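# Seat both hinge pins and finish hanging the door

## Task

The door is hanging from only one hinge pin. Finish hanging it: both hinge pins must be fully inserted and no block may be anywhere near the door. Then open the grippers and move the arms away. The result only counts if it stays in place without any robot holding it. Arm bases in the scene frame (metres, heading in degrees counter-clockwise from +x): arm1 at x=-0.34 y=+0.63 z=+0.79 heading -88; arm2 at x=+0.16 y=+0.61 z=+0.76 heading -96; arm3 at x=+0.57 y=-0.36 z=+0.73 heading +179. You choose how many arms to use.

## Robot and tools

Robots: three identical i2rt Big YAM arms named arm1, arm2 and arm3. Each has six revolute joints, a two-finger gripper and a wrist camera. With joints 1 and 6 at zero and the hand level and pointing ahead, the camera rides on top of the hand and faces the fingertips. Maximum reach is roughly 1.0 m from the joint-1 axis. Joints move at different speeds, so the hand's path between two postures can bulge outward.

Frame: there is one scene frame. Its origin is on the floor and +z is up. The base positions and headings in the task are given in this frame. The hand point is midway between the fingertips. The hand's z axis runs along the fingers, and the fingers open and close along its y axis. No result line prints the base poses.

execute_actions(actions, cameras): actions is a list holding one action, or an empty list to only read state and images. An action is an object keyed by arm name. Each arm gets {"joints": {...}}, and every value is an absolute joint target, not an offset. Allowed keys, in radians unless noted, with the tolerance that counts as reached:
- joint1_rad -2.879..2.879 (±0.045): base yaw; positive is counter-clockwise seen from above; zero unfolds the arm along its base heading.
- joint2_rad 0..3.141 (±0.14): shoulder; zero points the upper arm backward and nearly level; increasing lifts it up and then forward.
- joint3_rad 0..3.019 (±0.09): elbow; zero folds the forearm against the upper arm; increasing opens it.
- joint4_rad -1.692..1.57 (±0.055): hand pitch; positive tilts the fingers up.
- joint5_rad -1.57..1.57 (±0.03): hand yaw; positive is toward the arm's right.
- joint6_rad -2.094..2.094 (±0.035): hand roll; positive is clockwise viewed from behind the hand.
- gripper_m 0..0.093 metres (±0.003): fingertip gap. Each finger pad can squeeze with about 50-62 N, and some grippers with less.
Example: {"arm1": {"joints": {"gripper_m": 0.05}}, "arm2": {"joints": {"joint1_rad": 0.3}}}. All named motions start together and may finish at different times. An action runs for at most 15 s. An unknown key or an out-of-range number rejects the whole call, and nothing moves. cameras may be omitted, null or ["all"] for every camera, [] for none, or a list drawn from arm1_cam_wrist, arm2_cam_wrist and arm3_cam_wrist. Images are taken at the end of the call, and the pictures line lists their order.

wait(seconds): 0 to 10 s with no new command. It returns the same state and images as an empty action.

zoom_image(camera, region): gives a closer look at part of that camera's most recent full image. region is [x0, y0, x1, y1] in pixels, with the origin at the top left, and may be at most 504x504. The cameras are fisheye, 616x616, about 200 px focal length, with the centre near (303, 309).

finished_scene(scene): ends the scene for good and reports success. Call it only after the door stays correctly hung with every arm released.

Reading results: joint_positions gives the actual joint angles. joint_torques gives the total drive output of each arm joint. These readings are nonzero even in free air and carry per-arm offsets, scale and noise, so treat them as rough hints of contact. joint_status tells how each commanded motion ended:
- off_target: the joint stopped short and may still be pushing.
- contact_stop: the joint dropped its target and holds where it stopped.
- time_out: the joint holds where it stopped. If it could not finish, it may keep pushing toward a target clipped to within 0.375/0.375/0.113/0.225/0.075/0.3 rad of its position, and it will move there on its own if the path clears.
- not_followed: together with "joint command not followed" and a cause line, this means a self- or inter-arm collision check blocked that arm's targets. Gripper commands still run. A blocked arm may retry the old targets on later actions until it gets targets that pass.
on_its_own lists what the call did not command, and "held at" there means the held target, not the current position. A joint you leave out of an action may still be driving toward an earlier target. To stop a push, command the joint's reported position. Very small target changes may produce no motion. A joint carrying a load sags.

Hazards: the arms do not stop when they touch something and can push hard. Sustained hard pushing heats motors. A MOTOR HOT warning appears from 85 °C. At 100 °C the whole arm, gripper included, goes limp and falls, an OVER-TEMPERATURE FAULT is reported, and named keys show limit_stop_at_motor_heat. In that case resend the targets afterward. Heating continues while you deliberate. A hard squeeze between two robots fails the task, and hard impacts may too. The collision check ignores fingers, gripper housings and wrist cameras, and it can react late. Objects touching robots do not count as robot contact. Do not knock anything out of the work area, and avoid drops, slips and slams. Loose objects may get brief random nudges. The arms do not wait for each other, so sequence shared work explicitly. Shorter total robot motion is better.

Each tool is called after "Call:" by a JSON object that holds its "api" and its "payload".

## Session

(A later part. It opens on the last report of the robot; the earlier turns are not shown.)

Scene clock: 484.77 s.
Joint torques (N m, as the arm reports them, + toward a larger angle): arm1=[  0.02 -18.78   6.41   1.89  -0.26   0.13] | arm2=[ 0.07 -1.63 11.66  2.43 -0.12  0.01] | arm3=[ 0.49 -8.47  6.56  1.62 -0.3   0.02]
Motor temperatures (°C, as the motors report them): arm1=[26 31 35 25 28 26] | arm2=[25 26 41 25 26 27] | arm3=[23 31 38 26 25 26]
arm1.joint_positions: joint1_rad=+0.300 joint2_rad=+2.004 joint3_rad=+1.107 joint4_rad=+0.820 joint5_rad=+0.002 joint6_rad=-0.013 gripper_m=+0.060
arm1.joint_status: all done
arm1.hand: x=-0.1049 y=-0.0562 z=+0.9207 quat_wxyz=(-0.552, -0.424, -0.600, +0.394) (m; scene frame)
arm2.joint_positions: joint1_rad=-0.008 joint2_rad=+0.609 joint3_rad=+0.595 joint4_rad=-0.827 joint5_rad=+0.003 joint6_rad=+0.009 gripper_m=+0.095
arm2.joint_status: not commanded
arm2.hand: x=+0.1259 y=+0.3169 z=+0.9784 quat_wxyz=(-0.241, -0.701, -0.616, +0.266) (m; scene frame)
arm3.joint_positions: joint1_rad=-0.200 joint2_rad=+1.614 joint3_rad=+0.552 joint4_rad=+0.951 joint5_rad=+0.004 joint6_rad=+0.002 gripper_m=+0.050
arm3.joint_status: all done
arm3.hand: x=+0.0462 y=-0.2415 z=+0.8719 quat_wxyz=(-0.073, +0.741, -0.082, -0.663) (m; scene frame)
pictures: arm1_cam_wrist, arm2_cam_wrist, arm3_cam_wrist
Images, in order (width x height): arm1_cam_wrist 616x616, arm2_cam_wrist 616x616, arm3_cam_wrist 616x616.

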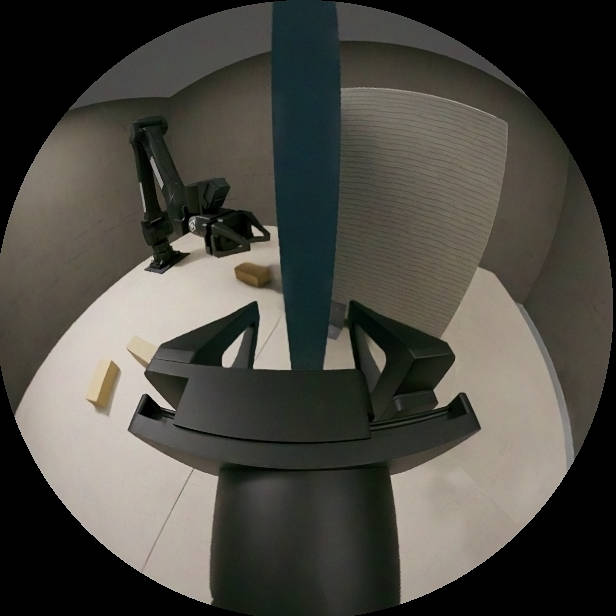

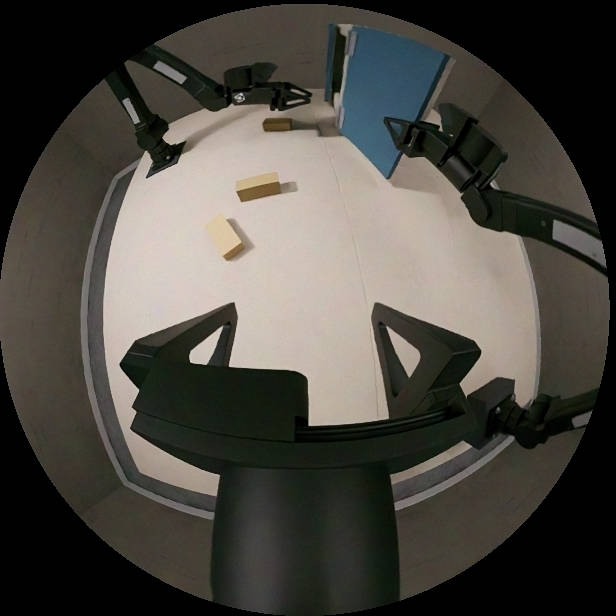

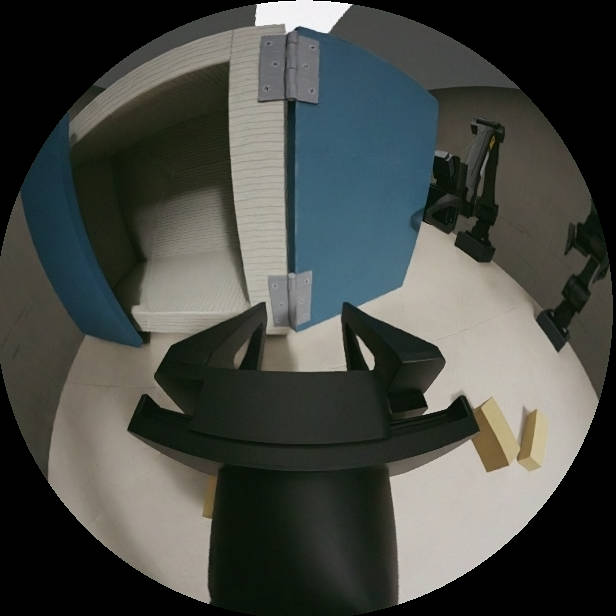

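Call:
{"api": "zoom_image", "payload": {"camera": "arm3_cam_wrist", "region": [250, 15, 330, 110]}}

Call:
{"api": "execute_actions", "payload": {"actions": [{"arm1":{"joints":{"joint2_rad":1.4,"joint3_rad":0.5,"joint4_rad":0.8}},"arm3":{"joints":{"joint1_rad":0.0,"joint2_rad":1.16,"joint3_rad":1.24,"joint4_rad":-1.5,"gripper_m":0.09}},"arm2":{"joints":{"joint1_rad":0.15,"joint2_rad":1.3,"joint3_rad":1.3,"joint4_rad":-1.5}}}]}}

Region (250, 15, 330, 110) of arm3_cam_wrist's 616x616 image, scaled by 5.305, with more detail than that image has; it fills the left 424 columns of this view, and the rest is white.

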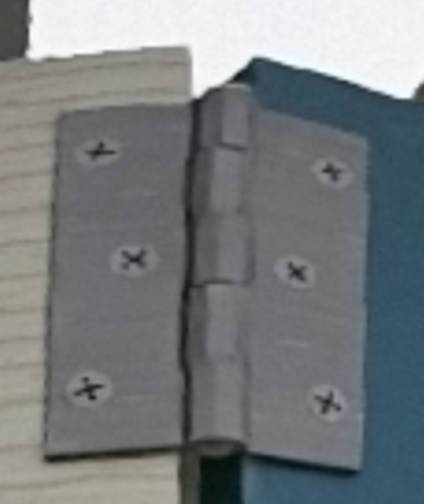

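Scene clock: 497.20 s.
Joint torques (N m, as the arm reports them, + toward a larger angle): arm1=[-0.11 -9.2   6.82  1.33 -0.27  0.13] | arm2=[ 0.19 -8.51 15.07 -0.31 -0.05  0.04] | arm3=[-0.57 -6.88 10.6   0.24 -0.13  0.05]
Motor temperatures (°C, as the motors report them): arm1=[26 31 35 25 28 26] | arm2=[25 26 41 25 26 27] | arm3=[23 31 38 26 25 26]
arm1.joint_positions: joint1_rad=+0.300 joint2_rad=+1.403 joint3_rad=+0.492 joint4_rad=+0.806 joint5_rad=+0.002 joint6_rad=-0.013 gripper_m=+0.060
arm1.joint_status: all done
arm1.hand: x=-0.1787 y=+0.1529 z=+0.9803 quat_wxyz=(-0.543, -0.429, -0.608, +0.388) (m; scene frame)
arm2.joint_positions: joint1_rad=+0.145 joint2_rad=+1.300 joint3_rad=+1.241 joint4_rad=-1.482 joint5_rad=+0.002 joint6_rad=+0.008 gripper_m=+0.095
arm2.joint_status: all done
arm2.hand: x=+0.1738 y=+0.2365 z=+1.0107 quat_wxyz=(-0.015, -0.697, -0.716, +0.011) (m; scene frame)
arm3.joint_positions: joint1_rad=+0.007 joint2_rad=+1.167 joint3_rad=+1.222 joint4_rad=-1.489 joint5_rad=+0.001 joint6_rad=+0.002 gripper_m=+0.090
arm3.joint_status: all done
arm3.hand: x=+0.2196 y=-0.3540 z=+1.0099 quat_wxyz=(-0.001, +0.998, -0.006, -0.068) (m; scene frame)
pictures: arm1_cam_wrist, arm2_cam_wrist, arm3_cam_wrist
Images, in order (width x height): arm1_cam_wrist 616x616, arm2_cam_wrist 616x616, arm3_cam_wrist 616x616.

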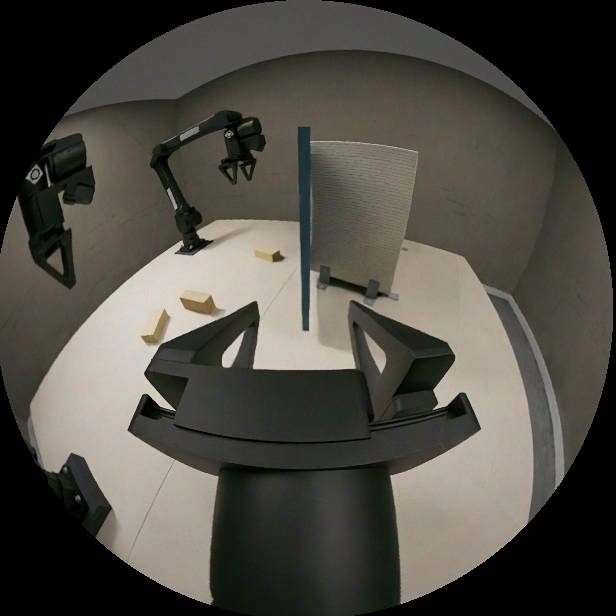

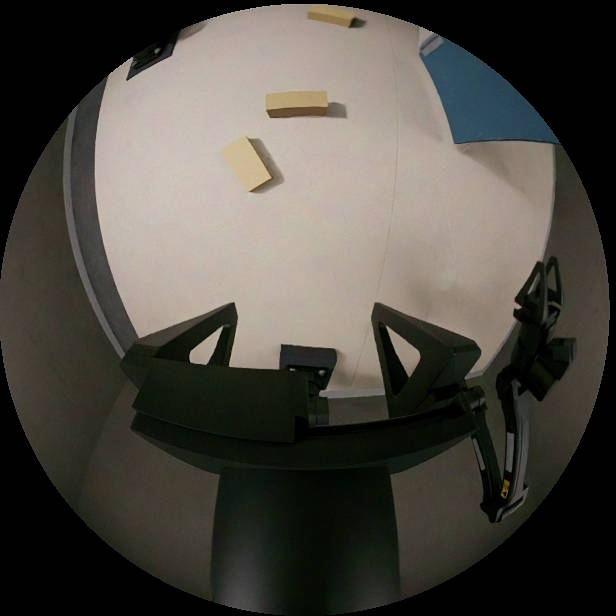

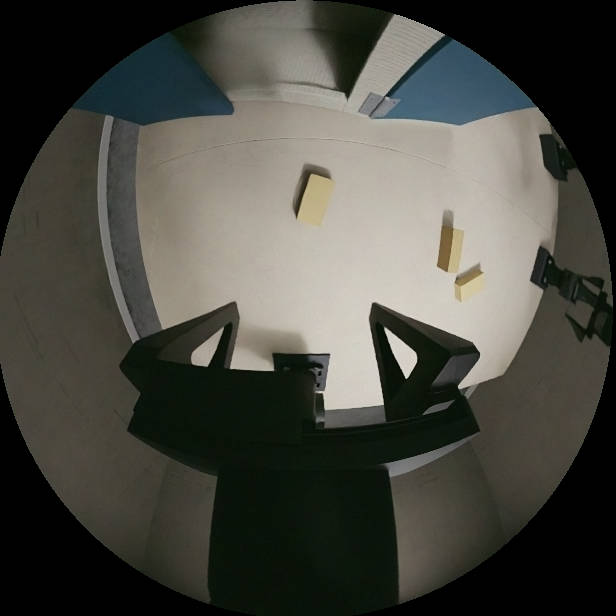

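Call:
{"api": "execute_actions", "payload": {"actions": [{"arm3":{"joints":{"joint1_rad":-0.04,"joint2_rad":1.66,"joint3_rad":1.18,"joint4_rad":-1.10,"joint6_rad":0.25}},"arm1":{"joints":{"joint1_rad":0,"joint2_rad":0.5,"joint3_rad":0.8,"joint4_rad":-0.5}},"arm2":{"joints":{"joint1_rad":0,"joint2_rad":0.5,"joint3_rad":0.8}}}], "cameras": ["arm3_cam_wrist"]}}

Scene clock: 511.73 s.
Joint torques (N m, as the arm reports them, + toward a larger angle): arm1=[ 0.26 -0.1  10.7   1.19 -0.17  0.12] | arm2=[-0.16  1.08  9.89  0.47  0.    0.01] | arm3=[ -0.55 -13.09   8.37   0.87  -0.12   0.12]
Motor temperatures (°C, as the motors report them): arm1=[26 29 36 25 28 26] | arm2=[25 26 43 25 26 27] | arm3=[23 31 41 26 25 26]
arm1.joint_positions: joint1_rad=-0.006 joint2_rad=+0.499 joint3_rad=+0.781 joint4_rad=-0.489 joint5_rad=+0.000 joint6_rad=-0.013 gripper_m=+0.060
arm1.joint_status: all done
arm1.hand: x=-0.3363 y=+0.2983 z=+1.2204 quat_wxyz=(-0.450, -0.539, -0.561, +0.439) (m; scene frame)
arm2.joint_positions: joint1_rad=-0.005 joint2_rad=+0.499 joint3_rad=+0.806 joint4_rad=-1.486 joint5_rad=+0.001 joint6_rad=+0.007 gripper_m=+0.095
arm2.joint_status: all done
arm2.hand: x=+0.1400 y=+0.4324 z=+1.0232 quat_wxyz=(-0.134, -0.735, -0.649, +0.145) (m; scene frame)
arm3.joint_positions: joint1_rad=-0.030 joint2_rad=+1.673 joint3_rad=+1.171 joint4_rad=-1.111 joint5_rad=+0.001 joint6_rad=+0.242 gripper_m=+0.090
arm3.joint_status: all done
arm3.hand: x=+0.1179 y=-0.3362 z=+0.7980 quat_wxyz=(-0.003, +0.989, -0.143, +0.021) (m; scene frame)
pictures: arm3_cam_wrist
Images, in order (width x height): arm3_cam_wrist 616x616.

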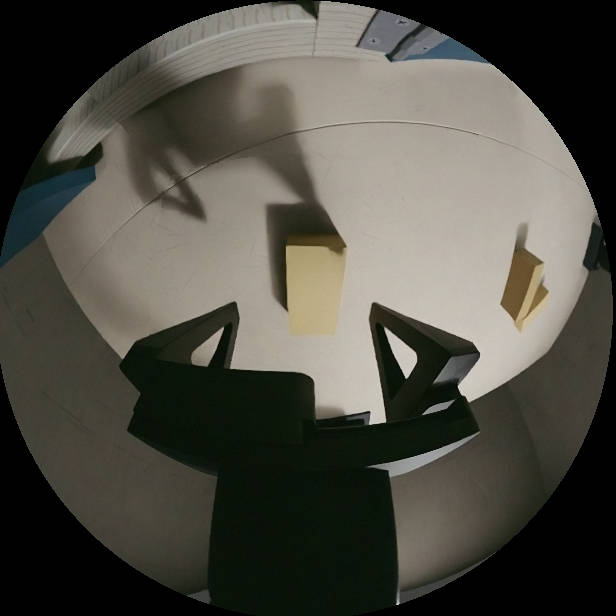

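Good. Lower, grip, move back toward x≈0.3, set down.

Call:
{"api": "execute_actions", "payload": {"actions": [{"arm3":{"joints":{"joint2_rad":1.80,"joint4_rad":-0.99}}}], "cameras": []}}

Call:
{"api": "execute_actions", "payload": {"actions": [{"arm3":{"joints":{"gripper_m":0.0}}}], "cameras": []}}

Call:
{"api": "execute_actions", "payload": {"actions": [{"arm3":{"joints":{"joint1_rad":0.25,"joint2_rad":1.35,"joint3_rad":0.75,"joint4_rad":-0.97}}}], "cameras": ["arm3_cam_wrist"]}}

Scene clock: 519.90 s.
Joint torques (N m, as the arm reports them, + toward a larger angle): arm1=[ 0.29  0.05 10.74  1.22 -0.17  0.13] | arm2=[-0.55  1.05  9.83  0.54 -0.01  0.01] | arm3=[ -1.1  -13.74   7.86   0.78  -0.13   0.11]
Motor temperatures (°C, as the motors report them): arm1=[26 28 38 25 27 26] | arm2=[25 26 41 25 26 27] | arm3=[23 31 40 26 25 26]
arm1.joint_positions: joint1_rad=-0.006 joint2_rad=+0.499 joint3_rad=+0.781 joint4_rad=-0.489 joint5_rad=+0.000 joint6_rad=-0.013 gripper_m=+0.060
arm1.joint_status: not commanded
arm1.hand: x=-0.3363 y=+0.2983 z=+1.2204 quat_wxyz=(-0.450, -0.539, -0.561, +0.439) (m; scene frame)
arm2.joint_positions: joint1_rad=-0.005 joint2_rad=+0.499 joint3_rad=+0.806 joint4_rad=-1.486 joint5_rad=+0.001 joint6_rad=+0.007 gripper_m=+0.095
arm2.joint_status: not commanded
arm2.hand: x=+0.1400 y=+0.4324 z=+1.0232 quat_wxyz=(-0.134, -0.735, -0.649, +0.145) (m; scene frame)
arm3.joint_positions: joint1_rad=-0.030 joint2_rad=+1.809 joint3_rad=+1.171 joint4_rad=-1.001 joint5_rad=+0.001 joint6_rad=+0.242 gripper_m=+0.090
arm3.joint_status: all done
arm3.hand: x=+0.1031 y=-0.3354 z=+0.7366 quat_wxyz=(-0.004, +0.989, -0.143, +0.034) (m; scene frame)
pictures: none
No camera images: the call's "cameras" was empty. Leave "cameras" out to get every camera's image.

Scene clock: 520.60 s.
Joint torques (N m, as the arm reports them, + toward a larger angle): arm1=[ 0.22  0.06 10.71  1.19 -0.18  0.13] | arm2=[-0.32  1.26  9.89  0.55  0.01  0.02] | arm3=[ -0.56 -13.49   7.65   0.72  -0.15   0.1 ]
Motor temperatures (°C, as the motors report them): arm1=[26 28 38 25 27 26] | arm2=[25 26 41 25 26 27] | arm3=[23 31 40 26 25 26]
arm1.joint_positions: joint1_rad=-0.006 joint2_rad=+0.499 joint3_rad=+0.781 joint4_rad=-0.489 joint5_rad=+0.000 joint6_rad=-0.013 gripper_m=+0.060
arm1.joint_status: not commanded
arm1.hand: x=-0.3363 y=+0.2983 z=+1.2204 quat_wxyz=(-0.450, -0.539, -0.561, +0.439) (m; scene frame)
arm2.joint_positions: joint1_rad=-0.005 joint2_rad=+0.499 joint3_rad=+0.806 joint4_rad=-1.486 joint5_rad=+0.001 joint6_rad=+0.007 gripper_m=+0.095
arm2.joint_status: not commanded
arm2.hand: x=+0.1400 y=+0.4324 z=+1.0232 quat_wxyz=(-0.134, -0.735, -0.649, +0.145) (m; scene frame)
arm3.joint_positions: joint1_rad=-0.030 joint2_rad=+1.809 joint3_rad=+1.171 joint4_rad=-1.001 joint5_rad=+0.001 joint6_rad=+0.244 gripper_m=+0.045
arm3.joint_status: gripper_m off_target (ended at +0.045, target +0.000)
arm3.hand: x=+0.1031 y=-0.3354 z=+0.7366 quat_wxyz=(-0.004, +0.989, -0.144, +0.034) (m; scene frame)
pictures: none
No camera images: the call's "cameras" was empty. Leave "cameras" out to get every camera's image.

Scene clock: 521.73 s.
Joint torques (N m, as the arm reports them, + toward a larger angle): arm1=[ 0.11  0.02 10.7   1.23 -0.18  0.13] | arm2=[-0.28  0.93  9.79  0.56 -0.01  0.  ] | arm3=[-0.83 -7.48  7.31  0.55 -0.09  0.08]
Motor temperatures (°C, as the motors report them): arm1=[26 28 38 25 27 26] | arm2=[25 26 41 25 26 27] | arm3=[23 31 40 26 25 26]
arm1.joint_positions: joint1_rad=-0.006 joint2_rad=+0.499 joint3_rad=+0.781 joint4_rad=-0.489 joint5_rad=+0.000 joint6_rad=-0.013 gripper_m=+0.060
arm1.joint_status: not commanded
arm1.hand: x=-0.3363 y=+0.2983 z=+1.2204 quat_wxyz=(-0.450, -0.539, -0.561, +0.439) (m; scene frame)
arm2.joint_positions: joint1_rad=-0.005 joint2_rad=+0.499 joint3_rad=+0.806 joint4_rad=-1.486 joint5_rad=+0.001 joint6_rad=+0.007 gripper_m=+0.095
arm2.joint_status: not commanded
arm2.hand: x=+0.1400 y=+0.4324 z=+1.0232 quat_wxyz=(-0.134, -0.735, -0.649, +0.145) (m; scene frame)
arm3.joint_positions: joint1_rad=+0.264 joint2_rad=+1.356 joint3_rad=+0.750 joint4_rad=-0.973 joint5_rad=-0.001 joint6_rad=+0.244 gripper_m=+0.045
arm3.joint_status: all done
arm3.hand: x=+0.2605 y=-0.4356 z=+0.7784 quat_wxyz=(-0.001, +1.000, +0.002, +0.004) (m; scene frame)
pictures: arm3_cam_wrist
Images, in order (width x height): arm3_cam_wrist 616x616.

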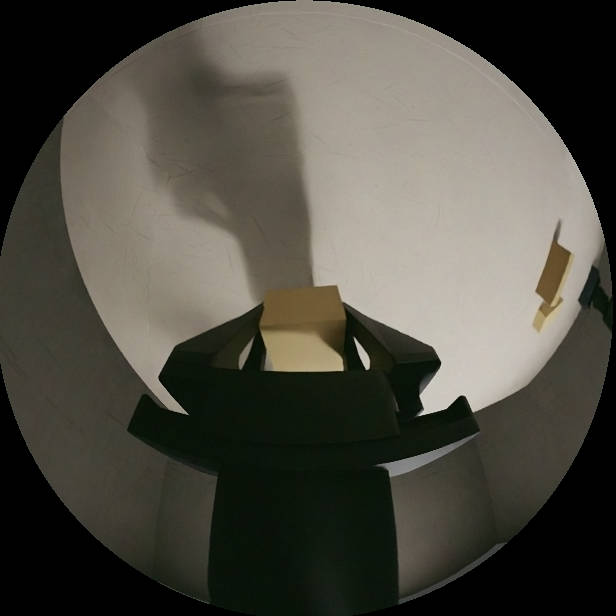

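Call:
{"api": "execute_actions", "payload": {"actions": [{"arm3":{"joints":{"joint2_rad":1.49,"joint4_rad":-0.85}}}], "cameras": []}}

Call:
{"api": "execute_actions", "payload": {"actions": [{"arm3":{"joints":{"gripper_m":0.08}}}], "cameras": []}}

Call:
{"api": "execute_actions", "payload": {"actions": [{"arm3":{"joints":{"joint2_rad":1.0,"joint3_rad":0.9,"joint4_rad":-1.2}}}]}}

Scene clock: 527.27 s.
Joint torques (N m, as the arm reports them, + toward a larger angle): arm1=[ 0.27 -0.02 10.69  1.15 -0.18  0.12] | arm2=[ 0.27  1.2   9.97  0.51  0.02 -0.02] | arm3=[-1.09 -8.62  6.6   0.89 -0.06  0.09]
Motor temperatures (°C, as the motors report them): arm1=[26 28 39 25 27 26] | arm2=[25 26 41 25 26 27] | arm3=[23 31 40 26 25 26]
arm1.joint_positions: joint1_rad=-0.006 joint2_rad=+0.499 joint3_rad=+0.781 joint4_rad=-0.489 joint5_rad=+0.000 joint6_rad=-0.013 gripper_m=+0.060
arm1.joint_status: not commanded
arm1.hand: x=-0.3363 y=+0.2983 z=+1.2204 quat_wxyz=(-0.450, -0.539, -0.561, +0.439) (m; scene frame)
arm2.joint_positions: joint1_rad=-0.005 joint2_rad=+0.499 joint3_rad=+0.806 joint4_rad=-1.486 joint5_rad=+0.001 joint6_rad=+0.007 gripper_m=+0.095
arm2.joint_status: not commanded
arm2.hand: x=+0.1400 y=+0.4324 z=+1.0232 quat_wxyz=(-0.134, -0.735, -0.649, +0.145) (m; scene frame)
arm3.joint_positions: joint1_rad=+0.264 joint2_rad=+1.494 joint3_rad=+0.750 joint4_rad=-0.864 joint5_rad=-0.001 joint6_rad=+0.244 gripper_m=+0.045
arm3.joint_status: all done
arm3.hand: x=+0.2481 y=-0.4387 z=+0.7356 quat_wxyz=(-0.005, +1.000, +0.002, +0.019) (m; scene frame)
pictures: none
No camera images: the call's "cameras" was empty. Leave "cameras" out to get every camera's image.

Scene clock: 527.93 s.
Joint torques (N m, as the arm reports them, + toward a larger angle): arm1=[ 0.14  0.13 10.72  1.22 -0.17  0.13] | arm2=[-0.24  0.75 10.01  0.56  0.01 -0.02] | arm3=[-1.06 -8.42  6.54  0.8  -0.07  0.1 ]
Motor temperatures (°C, as the motors report them): arm1=[26 28 39 25 27 26] | arm2=[25 26 41 25 26 27] | arm3=[23 31 40 26 25 26]
arm1.joint_positions: joint1_rad=-0.006 joint2_rad=+0.499 joint3_rad=+0.781 joint4_rad=-0.489 joint5_rad=+0.000 joint6_rad=-0.013 gripper_m=+0.060
arm1.joint_status: not commanded
arm1.hand: x=-0.3363 y=+0.2983 z=+1.2204 quat_wxyz=(-0.450, -0.539, -0.561, +0.439) (m; scene frame)
arm2.joint_positions: joint1_rad=-0.005 joint2_rad=+0.499 joint3_rad=+0.806 joint4_rad=-1.486 joint5_rad=+0.001 joint6_rad=+0.007 gripper_m=+0.095
arm2.joint_status: not commanded
arm2.hand: x=+0.1400 y=+0.4324 z=+1.0232 quat_wxyz=(-0.134, -0.735, -0.649, +0.145) (m; scene frame)
arm3.joint_positions: joint1_rad=+0.264 joint2_rad=+1.494 joint3_rad=+0.750 joint4_rad=-0.863 joint5_rad=-0.001 joint6_rad=+0.245 gripper_m=+0.080
arm3.joint_status: all done
arm3.hand: x=+0.2477 y=-0.4388 z=+0.7356 quat_wxyz=(-0.005, +1.000, +0.002, +0.018) (m; scene frame)
pictures: none
No camera images: the call's "cameras" was empty. Leave "cameras" out to get every camera's image.

Scene clock: 529.13 s.
Joint torques (N m, as the arm reports them, + toward a larger angle): arm1=[ 0.29  0.07 10.74  1.18 -0.18  0.13] | arm2=[-0.02  1.32  9.81  0.44  0.    0.01] | arm3=[-0.92 -3.55 11.65  0.37 -0.06  0.09]
Motor temperatures (°C, as the motors report them): arm1=[26 28 39 25 27 26] | arm2=[25 26 41 25 26 27] | arm3=[23 31 40 26 25 26]
arm1.joint_positions: joint1_rad=-0.006 joint2_rad=+0.499 joint3_rad=+0.781 joint4_rad=-0.489 joint5_rad=+0.000 joint6_rad=-0.013 gripper_m=+0.060
arm1.joint_status: not commanded
arm1.hand: x=-0.3363 y=+0.2983 z=+1.2204 quat_wxyz=(-0.450, -0.539, -0.561, +0.439) (m; scene frame)
arm2.joint_positions: joint1_rad=-0.005 joint2_rad=+0.499 joint3_rad=+0.806 joint4_rad=-1.486 joint5_rad=+0.001 joint6_rad=+0.007 gripper_m=+0.095
arm2.joint_status: not commanded
arm2.hand: x=+0.1400 y=+0.4324 z=+1.0232 quat_wxyz=(-0.134, -0.735, -0.649, +0.145) (m; scene frame)
arm3.joint_positions: joint1_rad=+0.264 joint2_rad=+0.994 joint3_rad=+0.870 joint4_rad=-1.190 joint5_rad=-0.001 joint6_rad=+0.245 gripper_m=+0.080
arm3.joint_status: all done
arm3.hand: x=+0.2658 y=-0.4343 z=+0.9267 quat_wxyz=(+0.031, +0.992, +0.002, -0.124) (m; scene frame)
pictures: arm1_cam_wrist, arm2_cam_wrist, arm3_cam_wrist
Images, in order (width x height): arm1_cam_wrist 616x616, arm2_cam_wrist 616x616, arm3_cam_wrist 616x616.

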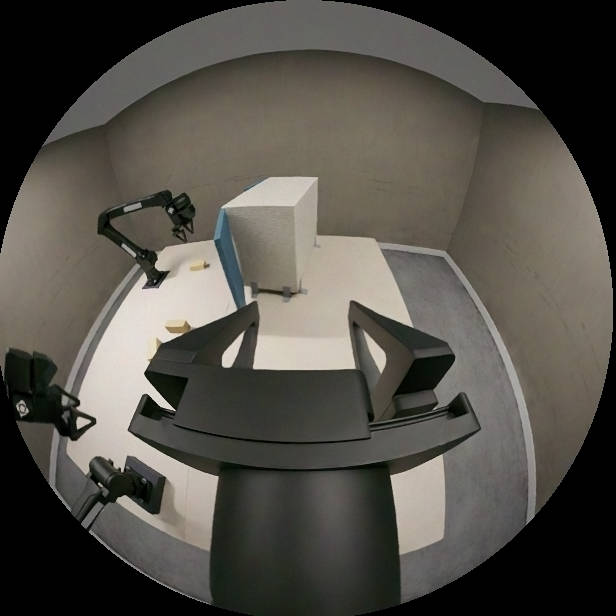

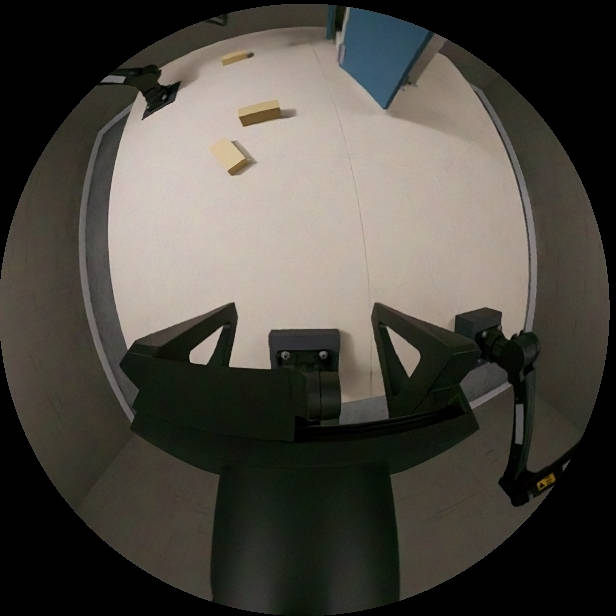

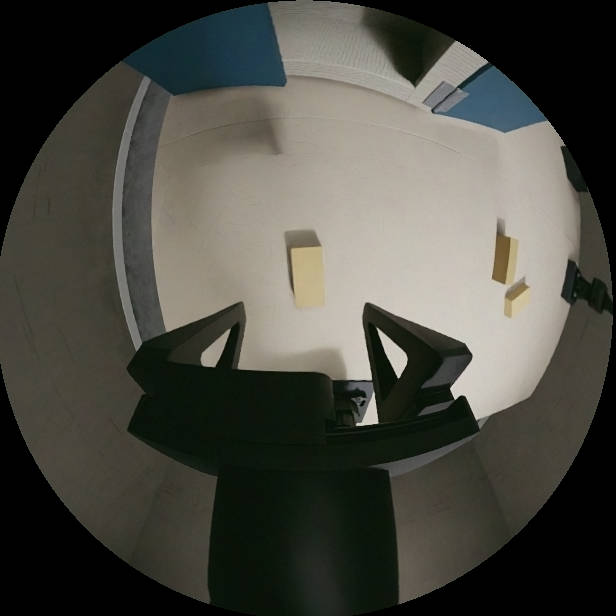

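Call:
{"api": "finished_scene", "payload": {"scene": 1}}

The scene is finished: the task was done.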